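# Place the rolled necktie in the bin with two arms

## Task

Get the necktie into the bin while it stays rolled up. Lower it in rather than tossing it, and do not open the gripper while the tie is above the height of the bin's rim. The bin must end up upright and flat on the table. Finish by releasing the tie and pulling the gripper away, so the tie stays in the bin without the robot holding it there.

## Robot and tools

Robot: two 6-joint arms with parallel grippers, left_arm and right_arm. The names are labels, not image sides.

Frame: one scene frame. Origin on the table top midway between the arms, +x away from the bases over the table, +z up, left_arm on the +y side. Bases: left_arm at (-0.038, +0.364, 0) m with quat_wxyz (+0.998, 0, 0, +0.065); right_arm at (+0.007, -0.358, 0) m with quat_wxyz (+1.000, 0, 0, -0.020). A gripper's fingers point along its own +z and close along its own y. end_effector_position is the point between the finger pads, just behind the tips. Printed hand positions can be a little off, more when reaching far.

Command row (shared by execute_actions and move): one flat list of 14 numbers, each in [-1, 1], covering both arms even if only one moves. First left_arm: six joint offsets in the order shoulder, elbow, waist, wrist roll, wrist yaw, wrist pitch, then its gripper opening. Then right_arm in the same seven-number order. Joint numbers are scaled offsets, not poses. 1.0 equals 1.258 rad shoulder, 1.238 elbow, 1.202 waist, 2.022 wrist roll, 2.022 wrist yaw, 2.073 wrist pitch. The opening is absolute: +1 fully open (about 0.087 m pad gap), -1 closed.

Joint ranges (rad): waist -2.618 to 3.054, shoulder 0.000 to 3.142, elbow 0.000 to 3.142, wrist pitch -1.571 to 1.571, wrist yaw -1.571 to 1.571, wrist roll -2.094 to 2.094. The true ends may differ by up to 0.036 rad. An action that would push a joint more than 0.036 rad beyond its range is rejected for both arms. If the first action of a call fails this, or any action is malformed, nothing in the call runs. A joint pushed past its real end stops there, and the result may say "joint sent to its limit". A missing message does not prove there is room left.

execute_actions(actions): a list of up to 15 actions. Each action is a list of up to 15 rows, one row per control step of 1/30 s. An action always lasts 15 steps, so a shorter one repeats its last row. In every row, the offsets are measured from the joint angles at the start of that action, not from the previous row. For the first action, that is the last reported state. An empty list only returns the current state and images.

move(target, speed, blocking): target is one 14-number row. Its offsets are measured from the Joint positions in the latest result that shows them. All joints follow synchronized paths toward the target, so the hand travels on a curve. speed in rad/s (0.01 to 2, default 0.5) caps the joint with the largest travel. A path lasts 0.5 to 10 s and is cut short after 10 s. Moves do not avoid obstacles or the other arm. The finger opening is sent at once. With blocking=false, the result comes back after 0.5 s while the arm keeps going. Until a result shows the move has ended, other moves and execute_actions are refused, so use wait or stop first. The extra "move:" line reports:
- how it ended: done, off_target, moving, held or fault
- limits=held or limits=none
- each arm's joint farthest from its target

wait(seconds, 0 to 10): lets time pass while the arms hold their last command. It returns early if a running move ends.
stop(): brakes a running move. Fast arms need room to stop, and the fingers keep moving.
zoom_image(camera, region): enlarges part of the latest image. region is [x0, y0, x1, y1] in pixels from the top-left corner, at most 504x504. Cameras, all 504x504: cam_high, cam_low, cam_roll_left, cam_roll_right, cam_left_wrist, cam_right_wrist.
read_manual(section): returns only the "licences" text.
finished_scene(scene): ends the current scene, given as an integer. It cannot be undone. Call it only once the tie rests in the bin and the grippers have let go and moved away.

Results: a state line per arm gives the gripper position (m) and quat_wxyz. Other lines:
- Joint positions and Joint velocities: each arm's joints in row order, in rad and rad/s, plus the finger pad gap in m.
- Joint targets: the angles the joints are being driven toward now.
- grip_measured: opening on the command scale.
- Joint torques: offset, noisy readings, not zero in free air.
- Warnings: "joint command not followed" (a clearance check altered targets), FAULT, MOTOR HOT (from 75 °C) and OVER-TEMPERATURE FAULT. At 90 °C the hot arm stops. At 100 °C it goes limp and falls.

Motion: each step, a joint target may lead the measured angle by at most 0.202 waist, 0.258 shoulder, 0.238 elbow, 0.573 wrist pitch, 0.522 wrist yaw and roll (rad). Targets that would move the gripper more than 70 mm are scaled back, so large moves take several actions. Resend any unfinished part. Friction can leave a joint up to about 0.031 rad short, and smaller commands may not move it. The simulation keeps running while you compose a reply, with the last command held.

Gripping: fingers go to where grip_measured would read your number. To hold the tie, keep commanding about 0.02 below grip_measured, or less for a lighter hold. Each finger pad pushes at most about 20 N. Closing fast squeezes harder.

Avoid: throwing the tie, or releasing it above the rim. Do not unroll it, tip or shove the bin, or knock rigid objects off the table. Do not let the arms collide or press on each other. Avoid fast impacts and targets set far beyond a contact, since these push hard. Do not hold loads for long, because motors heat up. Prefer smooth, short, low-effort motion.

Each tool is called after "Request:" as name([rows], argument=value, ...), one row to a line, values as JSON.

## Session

Request:
execute_actions(actions=[])

Scene clock: 0.00 s.
left_arm: end_effector_position=(+0.3461, +0.4117, +0.3669) grip_measured=+1.000 end_effector_quat_wxyz=(+0.712, -0.046, +0.700, +0.036) | right_arm: end_effector_position=(+0.3875, -0.3707, +0.3590) grip_measured=+0.984 end_effector_quat_wxyz=(+0.703, +0.017, +0.710, -0.011)
Joint names: [shoulder, elbow, waist, wrist roll, wrist yaw, wrist pitch]
Joint positions: left_arm=[ 1.063  1.064  0.002 -0.016  0.015  0.016  0.087] | right_arm=[ 1.042  1.049  0.01   0.008  0.009 -0.017  0.087]
Joint velocities: left_arm=[-0.007 -0.002  0.007 -0.022 -0.066 -0.051  0.   ] | right_arm=[-0.002  0.007  0.017  0.022  0.007 -0.066  0.   ]
Joint torques (N m, as the arm reports them, + toward a larger angle): no reading
Joint targets: left_arm=[1.063 1.064 0.002 -0.016 0.015 0.016] | right_arm=[1.042 1.049 0.010 0.008 0.009 -0.017]

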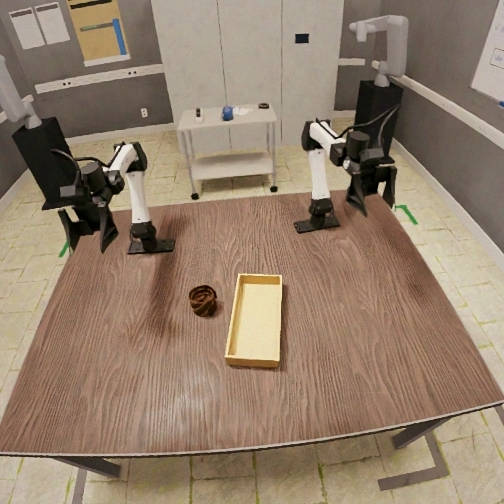

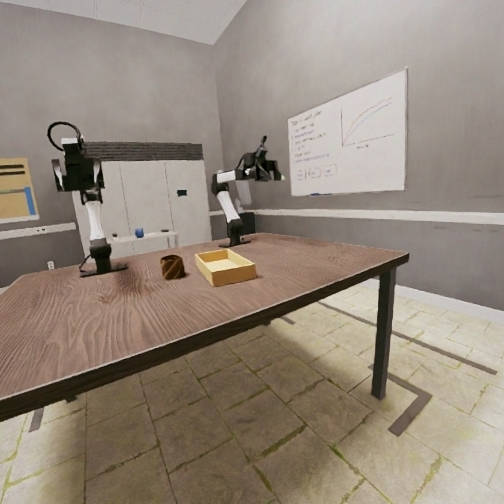

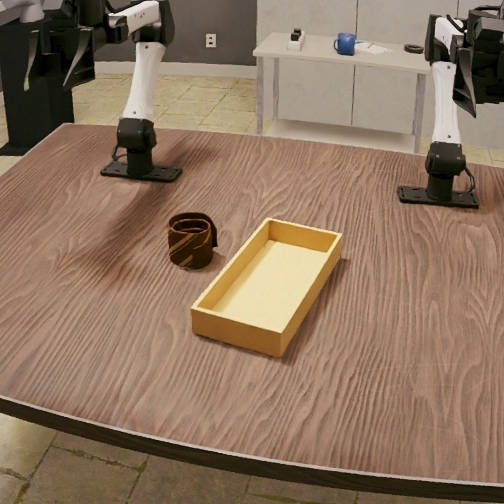

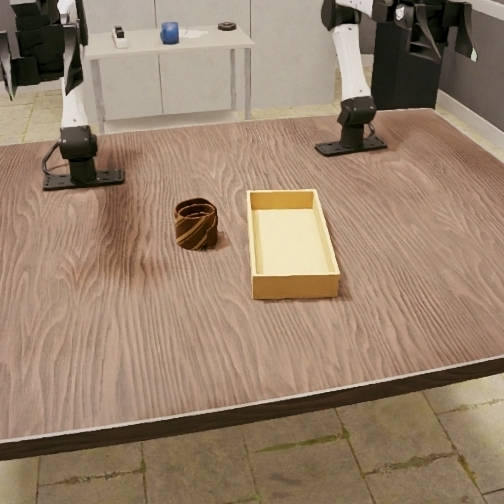

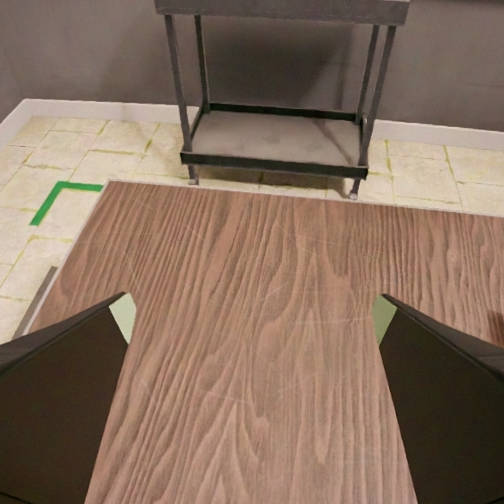

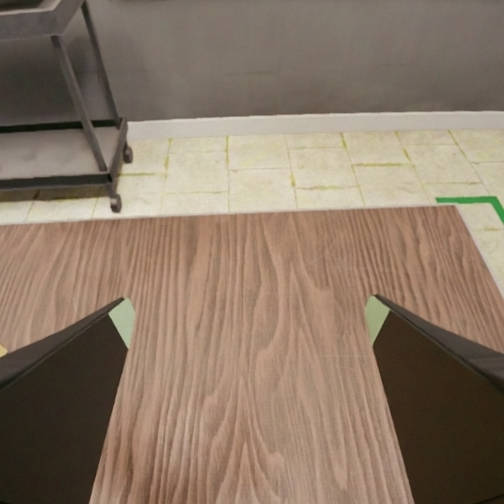

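Request:
zoom_image(camera="cam_high", region=[170, 260, 300, 380])

Request:
zoom_image(camera="cam_roll_left", region=[155, 200, 235, 280])

Request:
zoom_image(camera="cam_roll_right", region=[155, 185, 235, 265])

Request:
zoom_image(camera="cam_high", region=[175, 272, 235, 332])

Region (170, 260, 300, 380) of cam_high's 504x504 image, scaled by 3.877, with more detail than that image has; it fills the top 465 rows of this view, and the rest is white.

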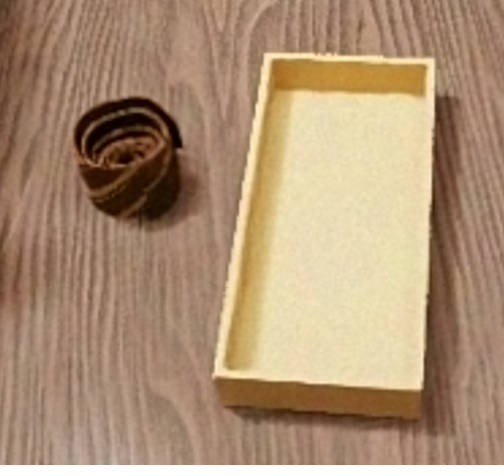

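Region (155, 200, 235, 280) of cam_roll_left's 504x504 image, scaled by 6.300, with more detail than that image has.

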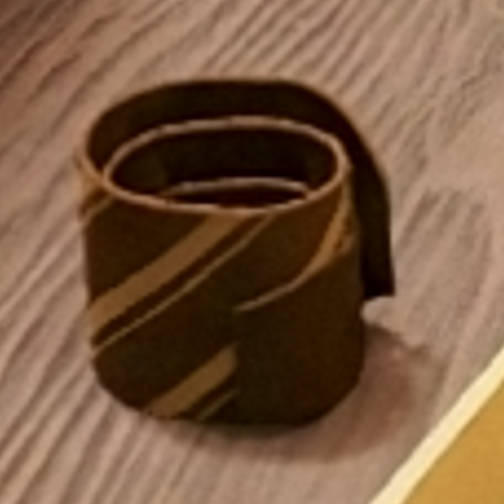

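Region (155, 185, 235, 265) of cam_roll_right's 504x504 image, scaled by 6.300, with more detail than that image has.

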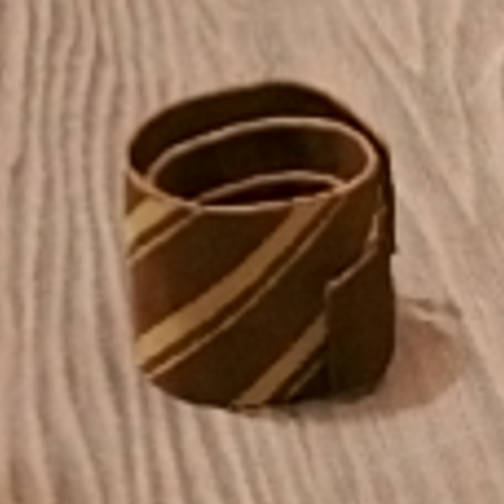

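Region (175, 272, 235, 332) of cam_high's 504x504 image, scaled by 8.400, with more detail than that image has.

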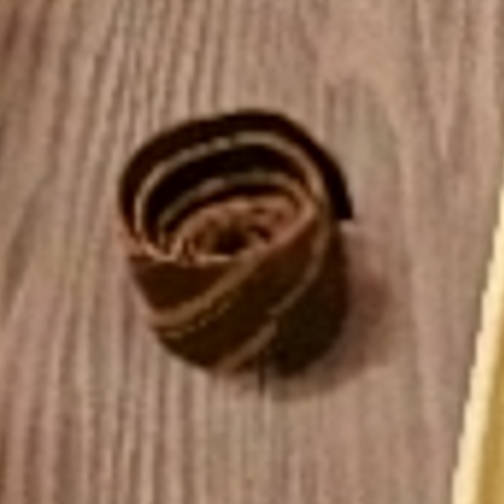

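Request:
move(target=[0,0,0,0,0,0,1, 0.8498,0.4733,0.3697,0.7873,-0.004,-0.5253,1], speed=1.0)

Scene clock: 64.03 s.
left_arm: end_effector_position=(+0.3461, +0.4117, +0.3669) grip_measured=+1.000 end_effector_quat_wxyz=(+0.712, -0.046, +0.700, +0.036) | right_arm: end_effector_position=(+0.3558, -0.1616, +0.0293) grip_measured=+0.984 end_effector_quat_wxyz=(+0.000, +0.558, +0.830, -0.003)
Joint names: [shoulder, elbow, waist, wrist roll, wrist yaw, wrist pitch]
Joint positions: left_arm=[ 1.063  1.064  0.002 -0.016  0.015  0.016  0.087] | right_arm=[ 2.101  1.612  0.45   1.594  0.003 -1.086  0.087]
Joint velocities: left_arm=[-0.002  0.002 -0.017  0.037  0.022 -0.007  0.   ] | right_arm=[ 0.017  0.012 -0.007 -0.037  0.007  0.037  0.   ]
Joint torques (N m, as the arm reports them, + toward a larger angle): left_arm=[-2.68  8.03 -0.03 -0.09 -0.06  2.13] | right_arm=[-9.94  9.08  0.32  0.05 -0.05  0.06]
Joint targets: left_arm=[1.063 1.064 0.002 -0.016 0.015 0.016] | right_arm=[2.111 1.635 0.454 1.600 0.001 -1.106]
move: off_target (right_arm); limits=none; left_arm: farthest joint: the waist, 0.000 radians from its target (0.000 radians at the start); right_arm: farthest joint: the elbow, 0.023 radians from its target (0.586 radians at the start)

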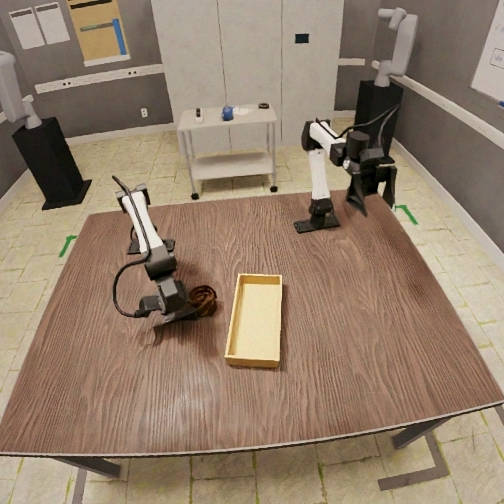

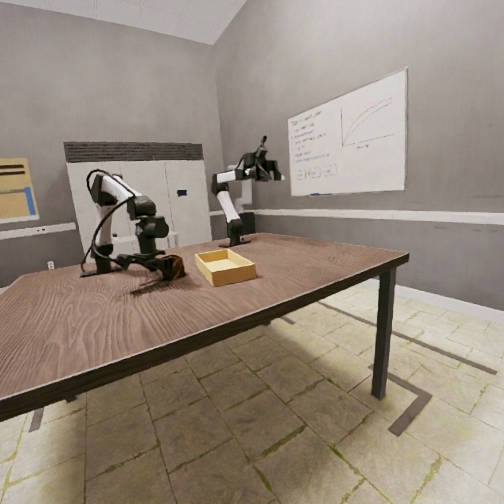

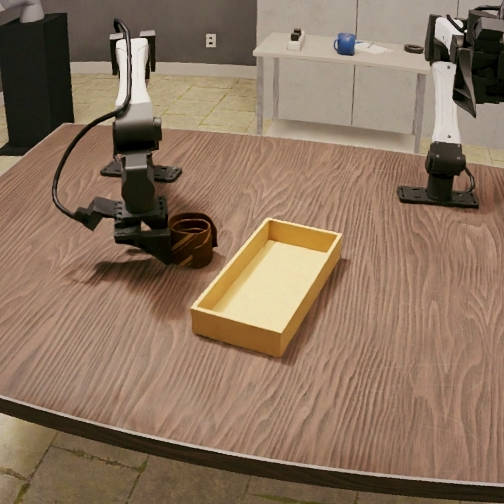

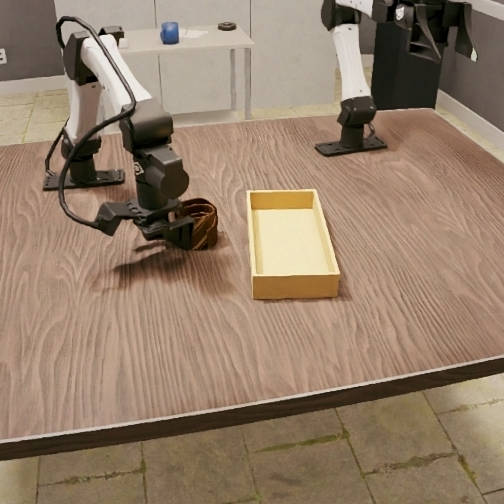

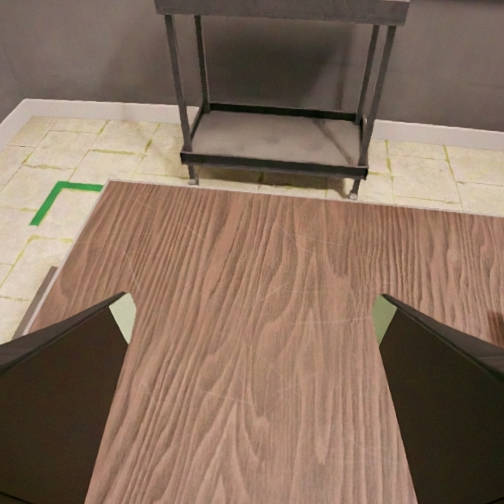

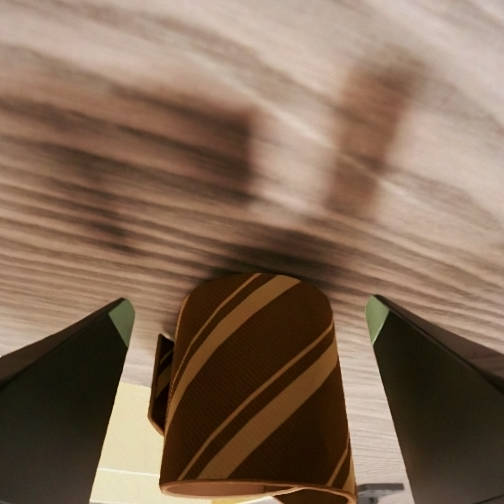

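Request:
zoom_image(camera="cam_right_wrist", region=[90, 254, 420, 504])

Region (90, 254, 420, 504) of cam_right_wrist's 504x504 image, scaled by 1.527, with more detail than that image has; it fills the top 382 rows of this view, and the rest is white.

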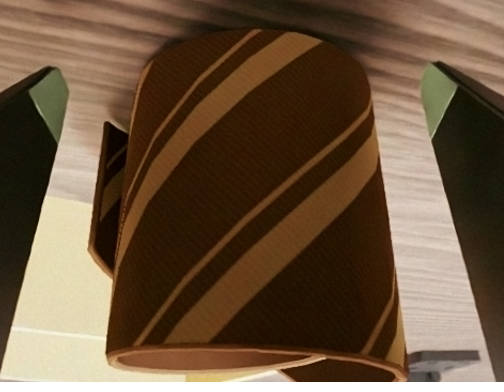

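Request:
move(target=[0,0,0,0,0,0,1, 0.1094,0.1561,0.0437,-0.1518,0,-0.0301,1], speed=0.4)

Scene clock: 107.10 s.
left_arm: end_effector_position=(+0.3461, +0.4117, +0.3669) grip_measured=+1.000 end_effector_quat_wxyz=(+0.712, -0.046, +0.700, +0.036) | right_arm: end_effector_position=(+0.3638, -0.1395, +0.0250) grip_measured=+0.984 end_effector_quat_wxyz=(+0.003, +0.407, +0.914, +0.001)
Joint names: [shoulder, elbow, waist, wrist roll, wrist yaw, wrist pitch]
Joint positions: left_arm=[ 1.063  1.064  0.002 -0.016  0.015  0.016  0.087] | right_arm=[ 2.218  1.781  0.495  1.293  0.003 -1.129  0.087]
Joint velocities: left_arm=[-0.002  0.002 -0.002 -0.037 -0.022 -0.081  0.   ] | right_arm=[ 0.002  0.017 -0.012 -0.022 -0.095  0.022  0.001]
Joint torques (N m, as the arm reports them, + toward a larger angle): left_arm=[-2.69  8.02 -0.04 -0.09 -0.05  2.13] | right_arm=[-10.15   9.3    0.66  -0.04  -0.04   0.13]
Joint targets: left_arm=[1.063 1.064 0.002 -0.016 0.015 0.016] | right_arm=[2.239 1.805 0.503 1.287 0.003 -1.148]
move: off_target (right_arm); limits=none; left_arm: farthest joint: the waist, 0.000 radians from its target (0.000 radians at the start); right_arm: farthest joint: the elbow, 0.025 radians from its target (0.194 radians at the start)

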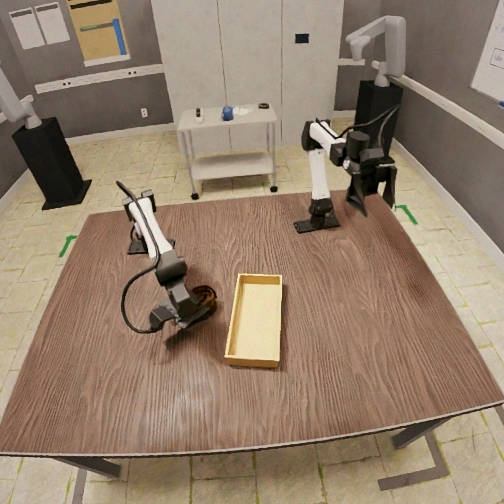

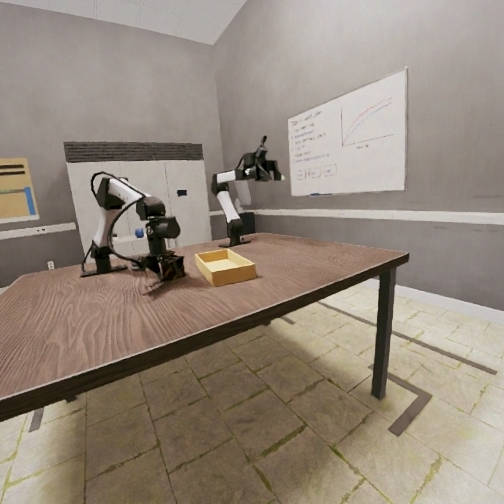

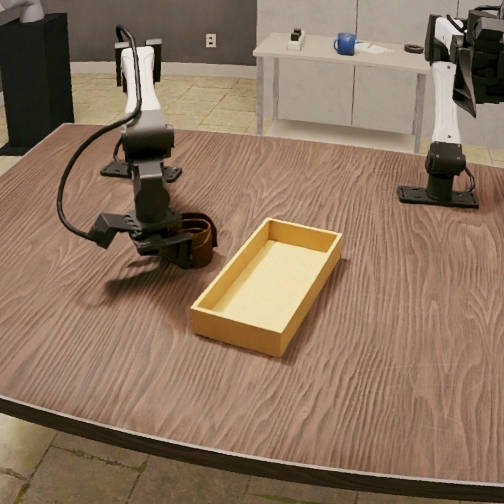

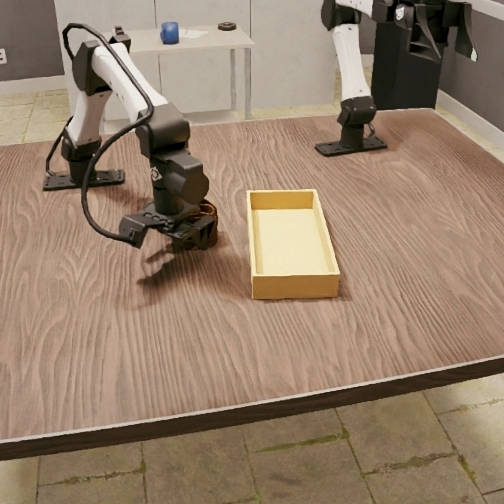

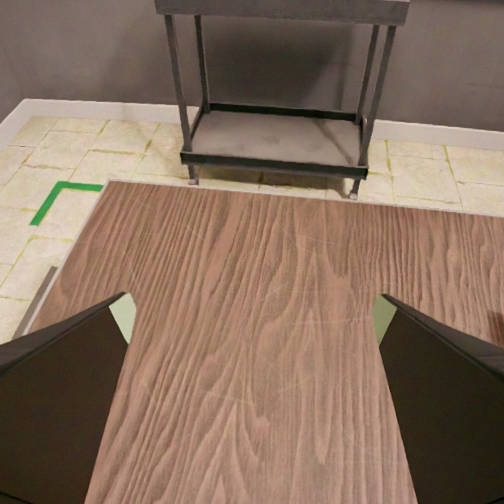

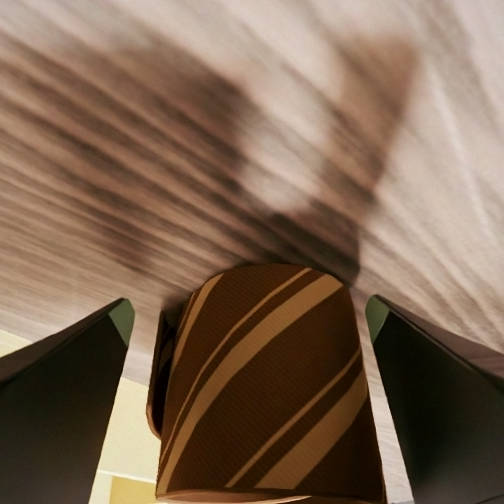

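Request:
execute_actions(actions=[])

Scene clock: 120.43 s.
left_arm: end_effector_position=(+0.3461, +0.4117, +0.3669) grip_measured=+1.000 end_effector_quat_wxyz=(+0.712, -0.046, +0.700, +0.036) | right_arm: end_effector_position=(+0.3637, -0.1395, +0.0250) grip_measured=+0.984 end_effector_quat_wxyz=(+0.003, +0.406, +0.914, +0.001)
Joint names: [shoulder, elbow, waist, wrist roll, wrist yaw, wrist pitch]
Joint positions: left_arm=[ 1.063  1.064  0.002 -0.016  0.015  0.016  0.087] | right_arm=[ 2.218  1.781  0.495  1.292  0.003 -1.129  0.087]
Joint velocities: left_arm=[-0.022 -0.007 -0.007  0.007 -0.007  0.051  0.   ] | right_arm=[-0.012 -0.007  0.002  0.037 -0.007  0.11   0.001]
Joint torques (N m, as the arm reports them, + toward a larger angle): left_arm=[-2.72  8.02 -0.06 -0.09 -0.06  2.13] | right_arm=[-10.14   9.29   0.66  -0.04  -0.03   0.13]
Joint targets: left_arm=[1.063 1.064 0.002 -0.016 0.015 0.016] | right_arm=[2.239 1.805 0.503 1.287 0.003 -1.148]

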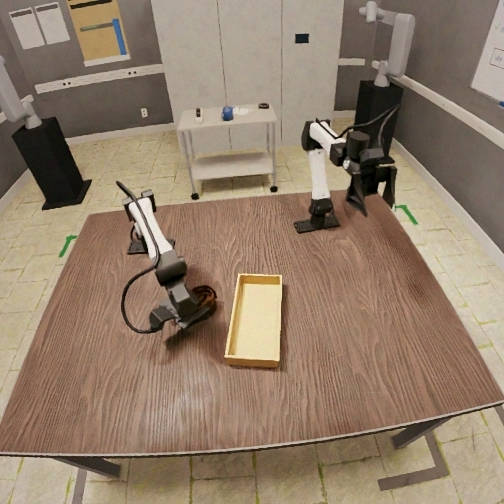

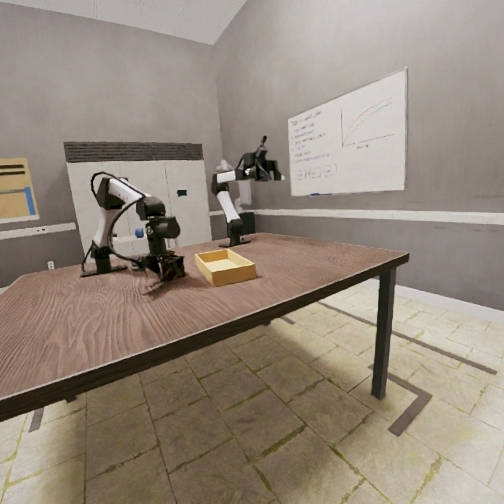

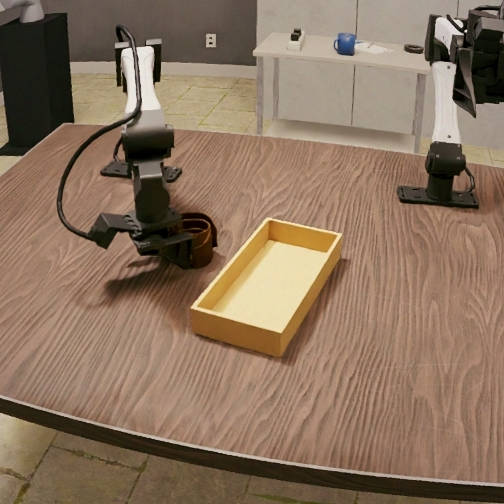

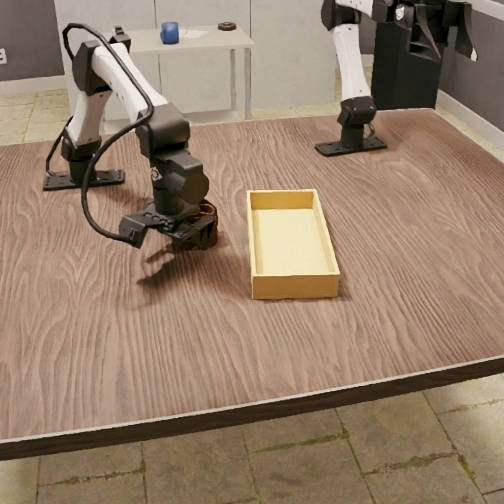

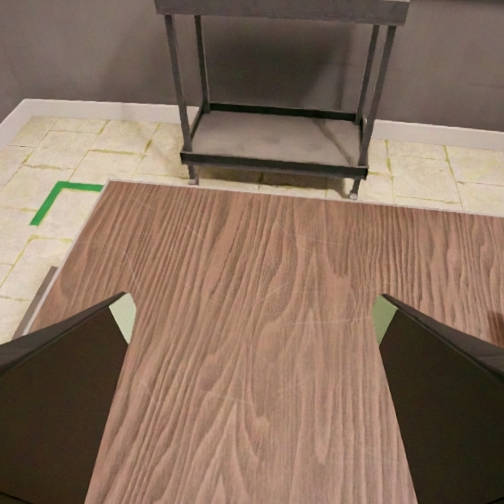

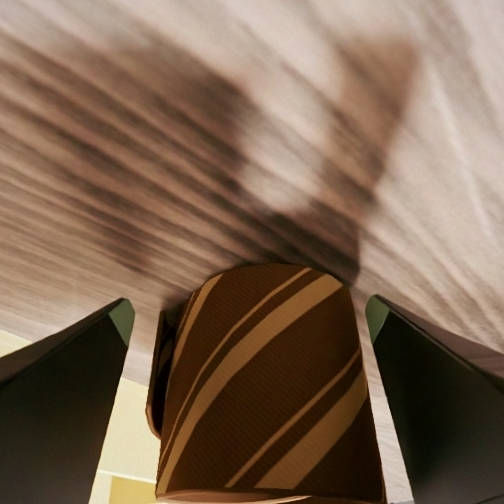

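Request:
move(target=[0,0,0,0,0,0,1, -0.0453,-0.0828,0.084,0.05,0,0.0256,1], speed=0.1)

Scene clock: 137.60 s.
left_arm: end_effector_position=(+0.3461, +0.4117, +0.3669) grip_measured=+1.000 end_effector_quat_wxyz=(+0.712, -0.046, +0.700, +0.036) | right_arm: end_effector_position=(+0.3338, -0.1107, +0.0199) grip_measured=+0.984 end_effector_quat_wxyz=(-0.000, +0.407, +0.913, -0.003)
Joint names: [shoulder, elbow, waist, wrist roll, wrist yaw, wrist pitch]
Joint positions: left_arm=[ 1.063  1.064  0.002 -0.016  0.015  0.016  0.087] | right_arm=[ 2.182  1.702  0.589  1.388  0.003 -1.095  0.087]
Joint velocities: left_arm=[-0.002 -0.012 -0.007  0.007 -0.037 -0.022  0.   ] | right_arm=[ 0.012 -0.027 -0.012 -0.037  0.051 -0.007 -0.   ]
Joint torques (N m, as the arm reports them, + toward a larger angle): left_arm=[-2.69  8.03 -0.04 -0.09 -0.07  2.13] | right_arm=[-12.85   5.23   0.62   0.06  -0.04   0.41]
Joint targets: left_arm=[1.063 1.064 0.002 -0.016 0.015 0.016] | right_arm=[2.161 1.678 0.596 1.393 0.003 -1.076]
move: off_target (right_arm); limits=none; left_arm: farthest joint: the waist, 0.000 radians from its target (0.000 radians at the start); right_arm: farthest joint: the elbow, 0.023 radians from its target (0.102 radians at the start)

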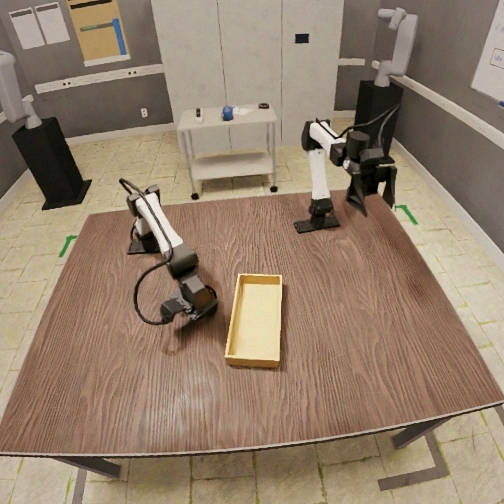

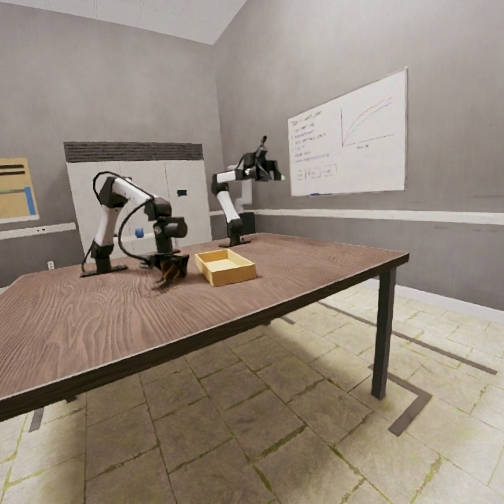

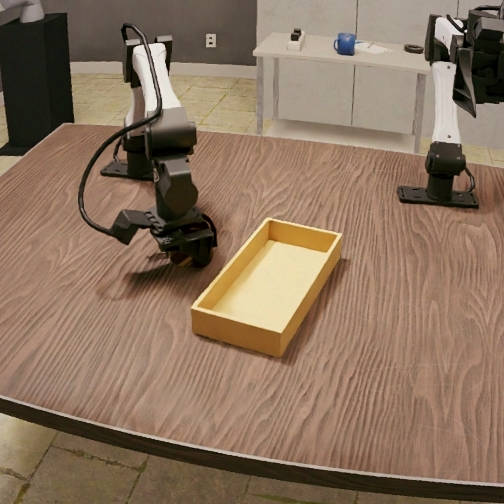

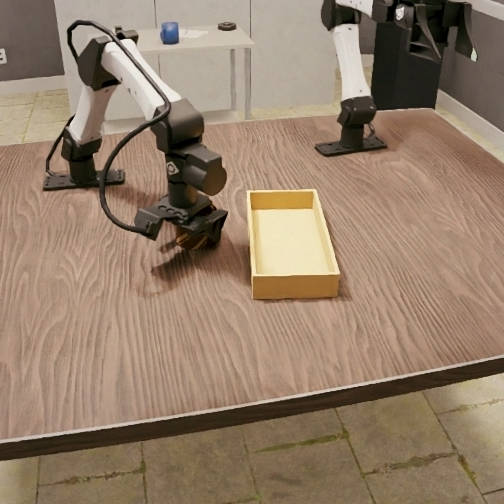

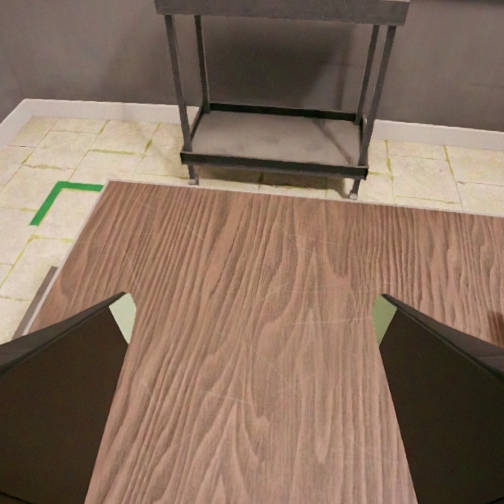

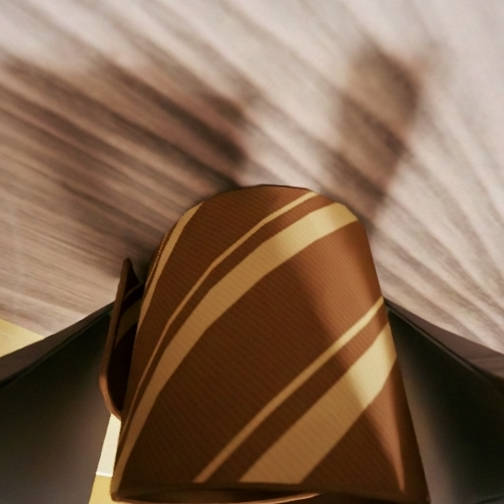

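Request:
zoom_image(camera="cam_roll_right", region=[130, 170, 270, 280])

Request:
zoom_image(camera="cam_right_wrist", region=[40, 230, 240, 500])

Region (130, 170, 270, 280) of cam_roll_right's 504x504 image, scaled by 3.600, with more detail than that image has; it fills the top 396 rows of this view, and the rest is white.

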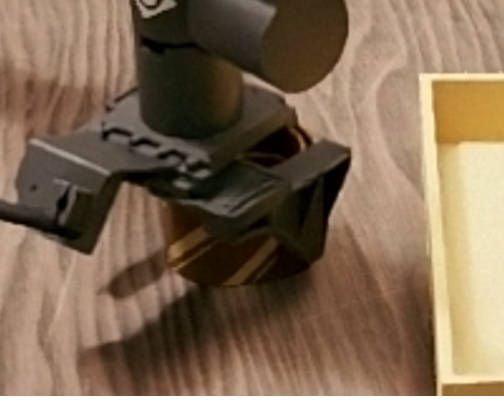

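Region (40, 230, 240, 500) of cam_right_wrist's 504x504 image, scaled by 1.867, with more detail than that image has; it fills the left 373 columns of this view, and the rest is white.

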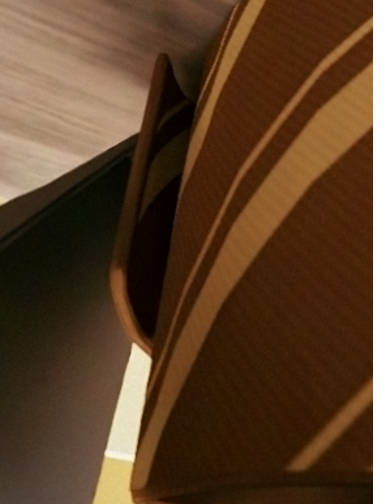

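Request:
execute_actions([
  [[0,0,0,0,0,0,1,0,0,0,0,0,0,0.95],[0,0,0,0,0,0,1,0,0,0,0,0,0,0.92],[0,0,0,0,0,0,1,0,0,0,0,0,0,0.89],[0,0,0,0,0,0,1,0,0,0,0,0,0,0.86],[0,0,0,0,0,0,1,0,0,0,0,0,0,0.83],[0,0,0,0,0,0,1,0,0,0,0,0,0,0.80],[0,0,0,0,0,0,1,0,0,0,0,0,0,0.77],[0,0,0,0,0,0,1,0,0,0,0,0,0,0.74],[0,0,0,0,0,0,1,0,0,0,0,0,0,0.71],[0,0,0,0,0,0,1,0,0,0,0,0,0,0.68],[0,0,0,0,0,0,1,0,0,0,0,0,0,0.65],[0,0,0,0,0,0,1,0,0,0,0,0,0,0.62],[0,0,0,0,0,0,1,0,0,0,0,0,0,0.59],[0,0,0,0,0,0,1,0,0,0,0,0,0,0.56],[0,0,0,0,0,0,1,0,0,0,0,0,0,0.53]],
  [[0,0,0,0,0,0,1,0,0,0,0,0,0,0.505],[0,0,0,0,0,0,1,0,0,0,0,0,0,0.48],[0,0,0,0,0,0,1,0,0,0,0,0,0,0.455],[0,0,0,0,0,0,1,0,0,0,0,0,0,0.43],[0,0,0,0,0,0,1,0,0,0,0,0,0,0.405],[0,0,0,0,0,0,1,0,0,0,0,0,0,0.38],[0,0,0,0,0,0,1,0,0,0,0,0,0,0.355],[0,0,0,0,0,0,1,0,0,0,0,0,0,0.33],[0,0,0,0,0,0,1,0,0,0,0,0,0,0.305],[0,0,0,0,0,0,1,0,0,0,0,0,0,0.28],[0,0,0,0,0,0,1,0,0,0,0,0,0,0.255],[0,0,0,0,0,0,1,0,0,0,0,0,0,0.23],[0,0,0,0,0,0,1,0,0,0,0,0,0,0.205],[0,0,0,0,0,0,1,0,0,0,0,0,0,0.18],[0,0,0,0,0,0,1,0,0,0,0,0,0,0.155]],
  [[0,0,0,0,0,0,1,0,0,0,0,0,0,0.14],[0,0,0,0,0,0,1,0,0,0,0,0,0,0.125],[0,0,0,0,0,0,1,0,0,0,0,0,0,0.11],[0,0,0,0,0,0,1,0,0,0,0,0,0,0.095],[0,0,0,0,0,0,1,0,0,0,0,0,0,0.08],[0,0,0,0,0,0,1,0,0,0,0,0,0,0.065],[0,0,0,0,0,0,1,0,0,0,0,0,0,0.05],[0,0,0,0,0,0,1,0,0,0,0,0,0,0.035],[0,0,0,0,0,0,1,0,0,0,0,0,0,0.02],[0,0,0,0,0,0,1,0,0,0,0,0,0,0.005],[0,0,0,0,0,0,1,0,0,0,0,0,0,-0.01],[0,0,0,0,0,0,1,0,0,0,0,0,0,-0.02],[0,0,0,0,0,0,1,0,0,0,0,0,0,-0.03],[0,0,0,0,0,0,1,0,0,0,0,0,0,-0.04],[0,0,0,0,0,0,1,0,0,0,0,0,0,-0.04]],
])

Scene clock: 158.33 s.
left_arm: end_effector_position=(+0.3461, +0.4117, +0.3669) grip_measured=+1.000 end_effector_quat_wxyz=(+0.712, -0.046, +0.700, +0.036) | right_arm: end_effector_position=(+0.3339, -0.1106, +0.0199) grip_measured=-0.028 end_effector_quat_wxyz=(-0.000, +0.407, +0.913, -0.003)
Joint names: [shoulder, elbow, waist, wrist roll, wrist yaw, wrist pitch]
Joint positions: left_arm=[ 1.063  1.064  0.002 -0.016  0.015  0.016  0.087] | right_arm=[ 2.182  1.702  0.589  1.388  0.003 -1.095  0.043]
Joint velocities: left_arm=[-0.022 -0.012 -0.007 -0.022 -0.051  0.022  0.   ] | right_arm=[-0.007 -0.007 -0.007 -0.037 -0.022 -0.037  0.   ]
Joint torques (N m, as the arm reports them, + toward a larger angle): left_arm=[-2.7   7.99 -0.07 -0.08 -0.06  2.13] | right_arm=[-11.29   7.19  -0.02   0.01  -0.03   0.26]
Joint targets: left_arm=[1.063 1.064 0.002 -0.016 0.015 0.016] | right_arm=[2.182 1.702 0.589 1.388 0.003 -1.095]

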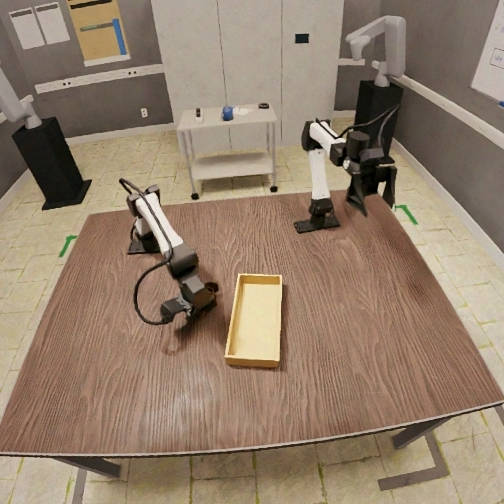

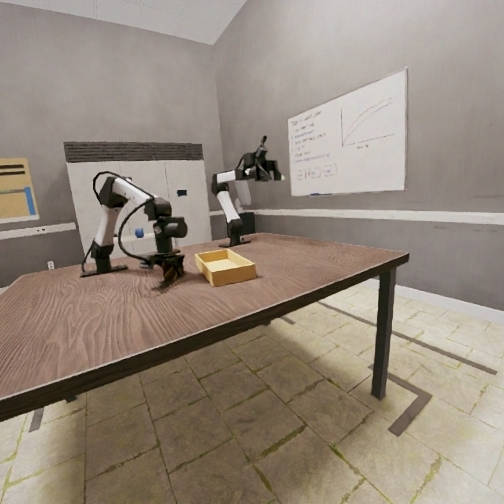

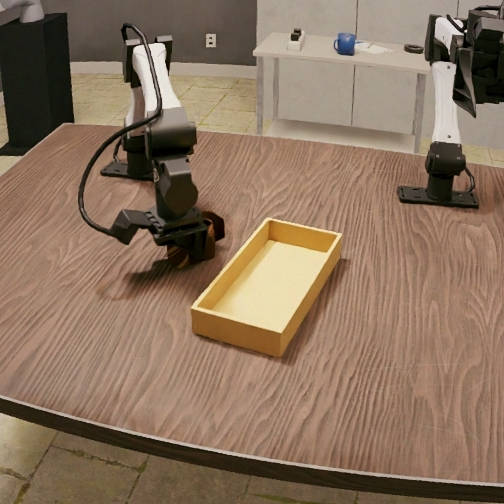

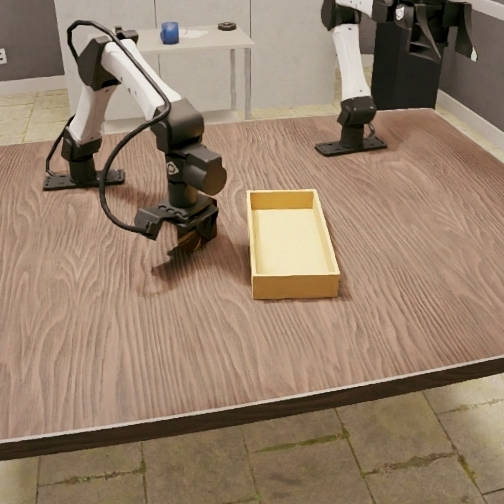

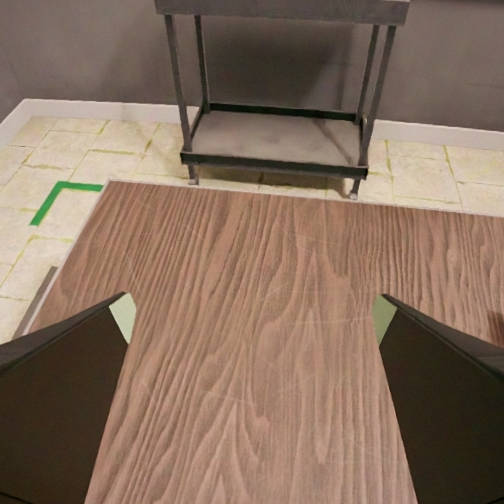

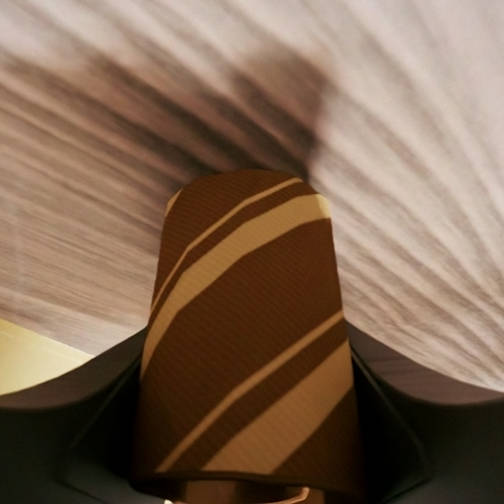

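Request:
execute_actions([
  [[0,0,0,0,0,0,1,0,0,0,0,0,0,-0.045],[0,0,0,0,0,0,1,0,0,0,0,0,0,-0.05],[0,0,0,0,0,0,1,0,0,0,0,0,0,-0.055],[0,0,0,0,0,0,1,0,0,0,0,0,0,-0.06],[0,0,0,0,0,0,1,0,0,0,0,0,0,-0.065],[0,0,0,0,0,0,1,0,0,0,0,0,0,-0.07],[0,0,0,0,0,0,1,0,0,0,0,0,0,-0.075],[0,0,0,0,0,0,1,0,0,0,0,0,0,-0.08]],
])

Request:
zoom_image(camera="cam_roll_left", region=[110, 180, 270, 300])

Scene clock: 161.90 s.
left_arm: end_effector_position=(+0.3461, +0.4117, +0.3669) grip_measured=+1.000 end_effector_quat_wxyz=(+0.712, -0.046, +0.700, +0.036) | right_arm: end_effector_position=(+0.3339, -0.1106, +0.0199) grip_measured=-0.028 end_effector_quat_wxyz=(-0.000, +0.407, +0.913, -0.003)
Joint names: [shoulder, elbow, waist, wrist roll, wrist yaw, wrist pitch]
Joint positions: left_arm=[ 1.063  1.064  0.002 -0.016  0.015  0.016  0.087] | right_arm=[ 2.182  1.702  0.589  1.388  0.003 -1.095  0.043]
Joint velocities: left_arm=[ 0.007 -0.017 -0.007 -0.022  0.022 -0.11   0.   ] | right_arm=[-0.007  0.007 -0.002  0.037 -0.022 -0.022 -0.001]
Joint torques (N m, as the arm reports them, + toward a larger angle): left_arm=[-2.67  8.02 -0.05 -0.09 -0.05  2.13] | right_arm=[-11.29   7.19  -0.03   0.01  -0.03   0.27]
Joint targets: left_arm=[1.063 1.064 0.002 -0.016 0.015 0.016] | right_arm=[2.182 1.702 0.589 1.388 0.003 -1.095]

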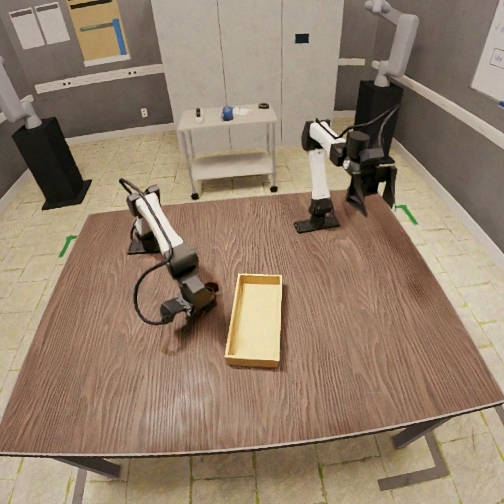

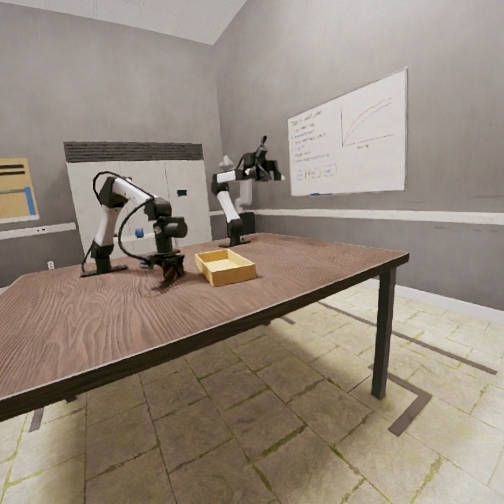

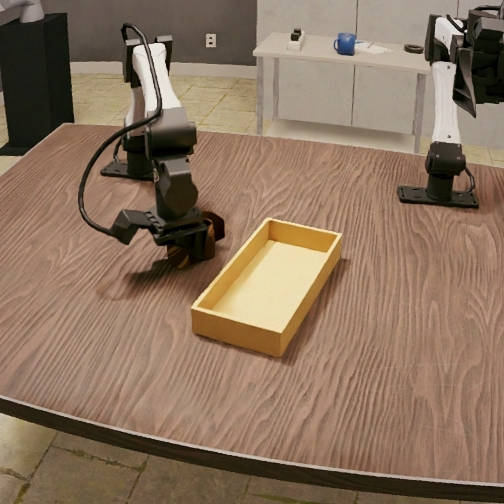

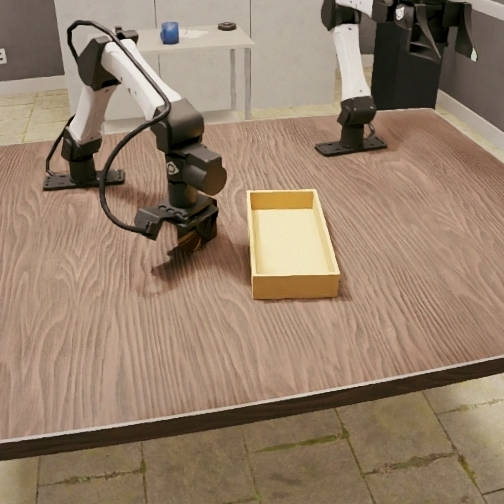

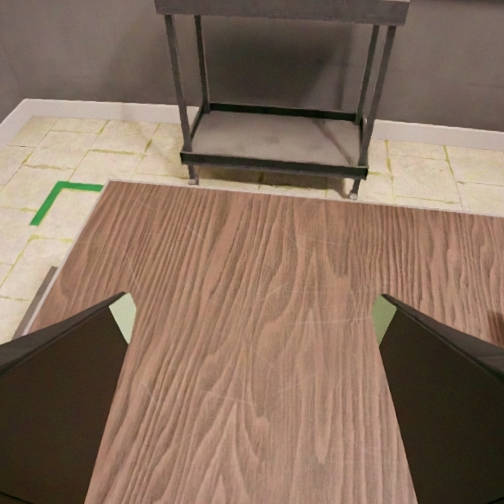

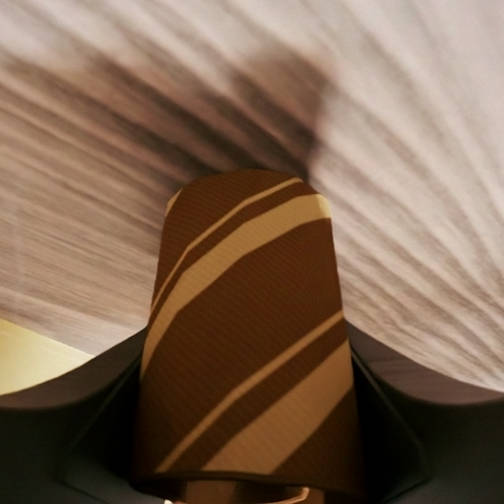

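Region (110, 180, 270, 300) of cam_roll_left's 504x504 image, scaled by 3.150, with more detail than that image has; it fills the top 378 rows of this view, and the rest is white.

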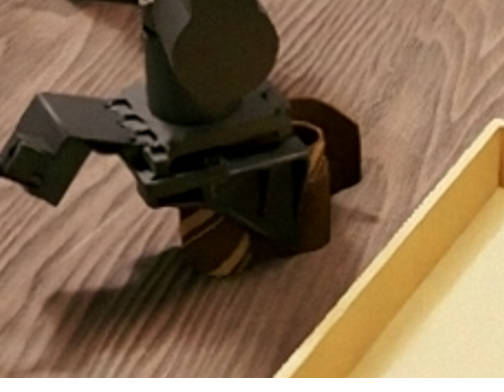

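Request:
move(target=[0,0,0,0,0,0,1, 0,0.3005,0,0.148,0,-0.0777,-0.055], speed=0.35)

Scene clock: 199.20 s.
left_arm: end_effector_position=(+0.3461, +0.4117, +0.3669) grip_measured=+1.000 end_effector_quat_wxyz=(+0.712, -0.046, +0.700, +0.036) | right_arm: end_effector_position=(+0.3924, -0.0743, +0.1133) grip_measured=-0.028 end_effector_quat_wxyz=(+0.045, +0.534, +0.840, +0.089)
Joint names: [shoulder, elbow, waist, wrist roll, wrist yaw, wrist pitch]
Joint positions: left_arm=[ 1.063  1.064  0.002 -0.016  0.015  0.016  0.087] | right_arm=[ 2.182  2.051  0.589  1.682  0.003 -1.239  0.043]
Joint velocities: left_arm=[ 0.002 -0.012 -0.007 -0.066 -0.007 -0.007  0.   ] | right_arm=[-0.012  0.007  0.017 -0.022  0.037 -0.022  0.001]
Joint torques (N m, as the arm reports them, + toward a larger angle): left_arm=[-2.68  8.01 -0.07 -0.1  -0.05  2.13] | right_arm=[-11.7    9.5   -0.03   0.04  -0.04   0.48]
Joint targets: left_arm=[1.063 1.064 0.002 -0.016 0.015 0.016] | right_arm=[2.182 2.073 0.589 1.687 0.003 -1.256]
move: off_target (right_arm); limits=none; left_arm: farthest joint: the waist, 0.000 radians from its target (0.000 radians at the start); right_arm: farthest joint: the elbow, 0.023 radians from its target (0.372 radians at the start)

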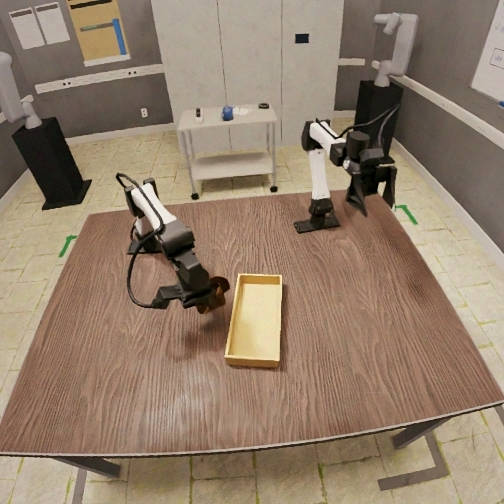

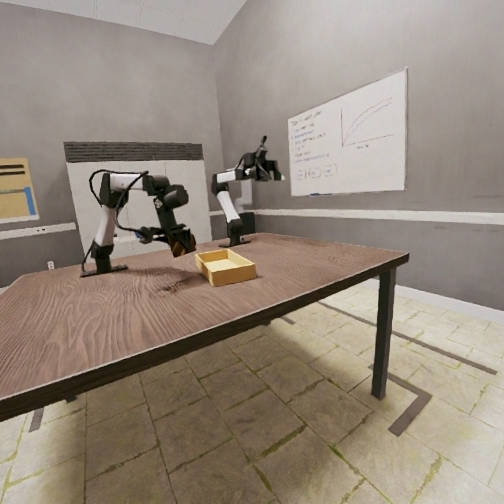

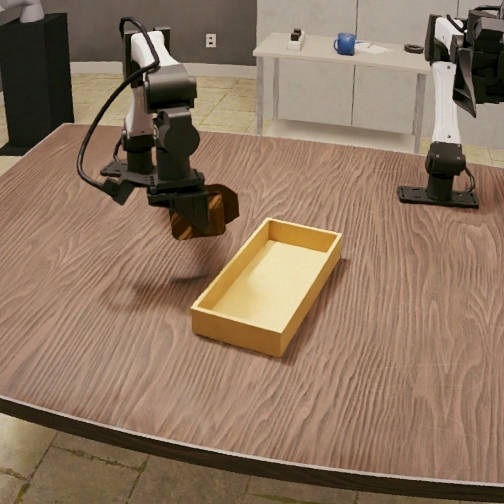

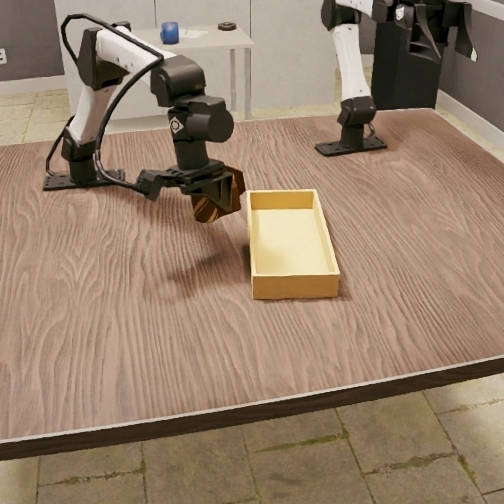

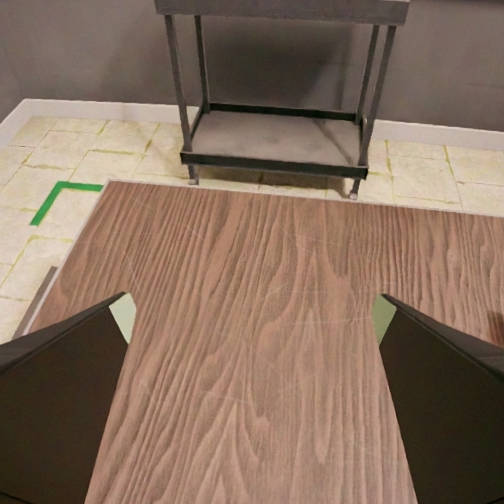

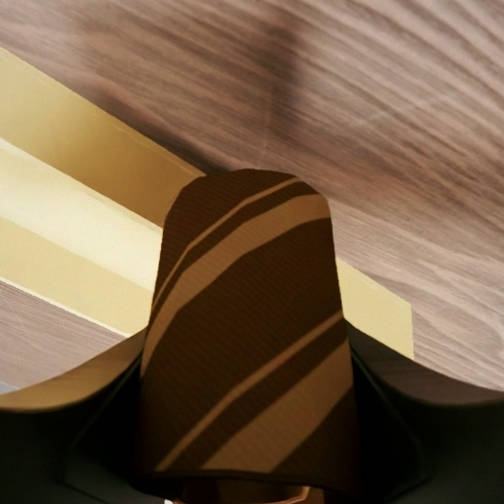

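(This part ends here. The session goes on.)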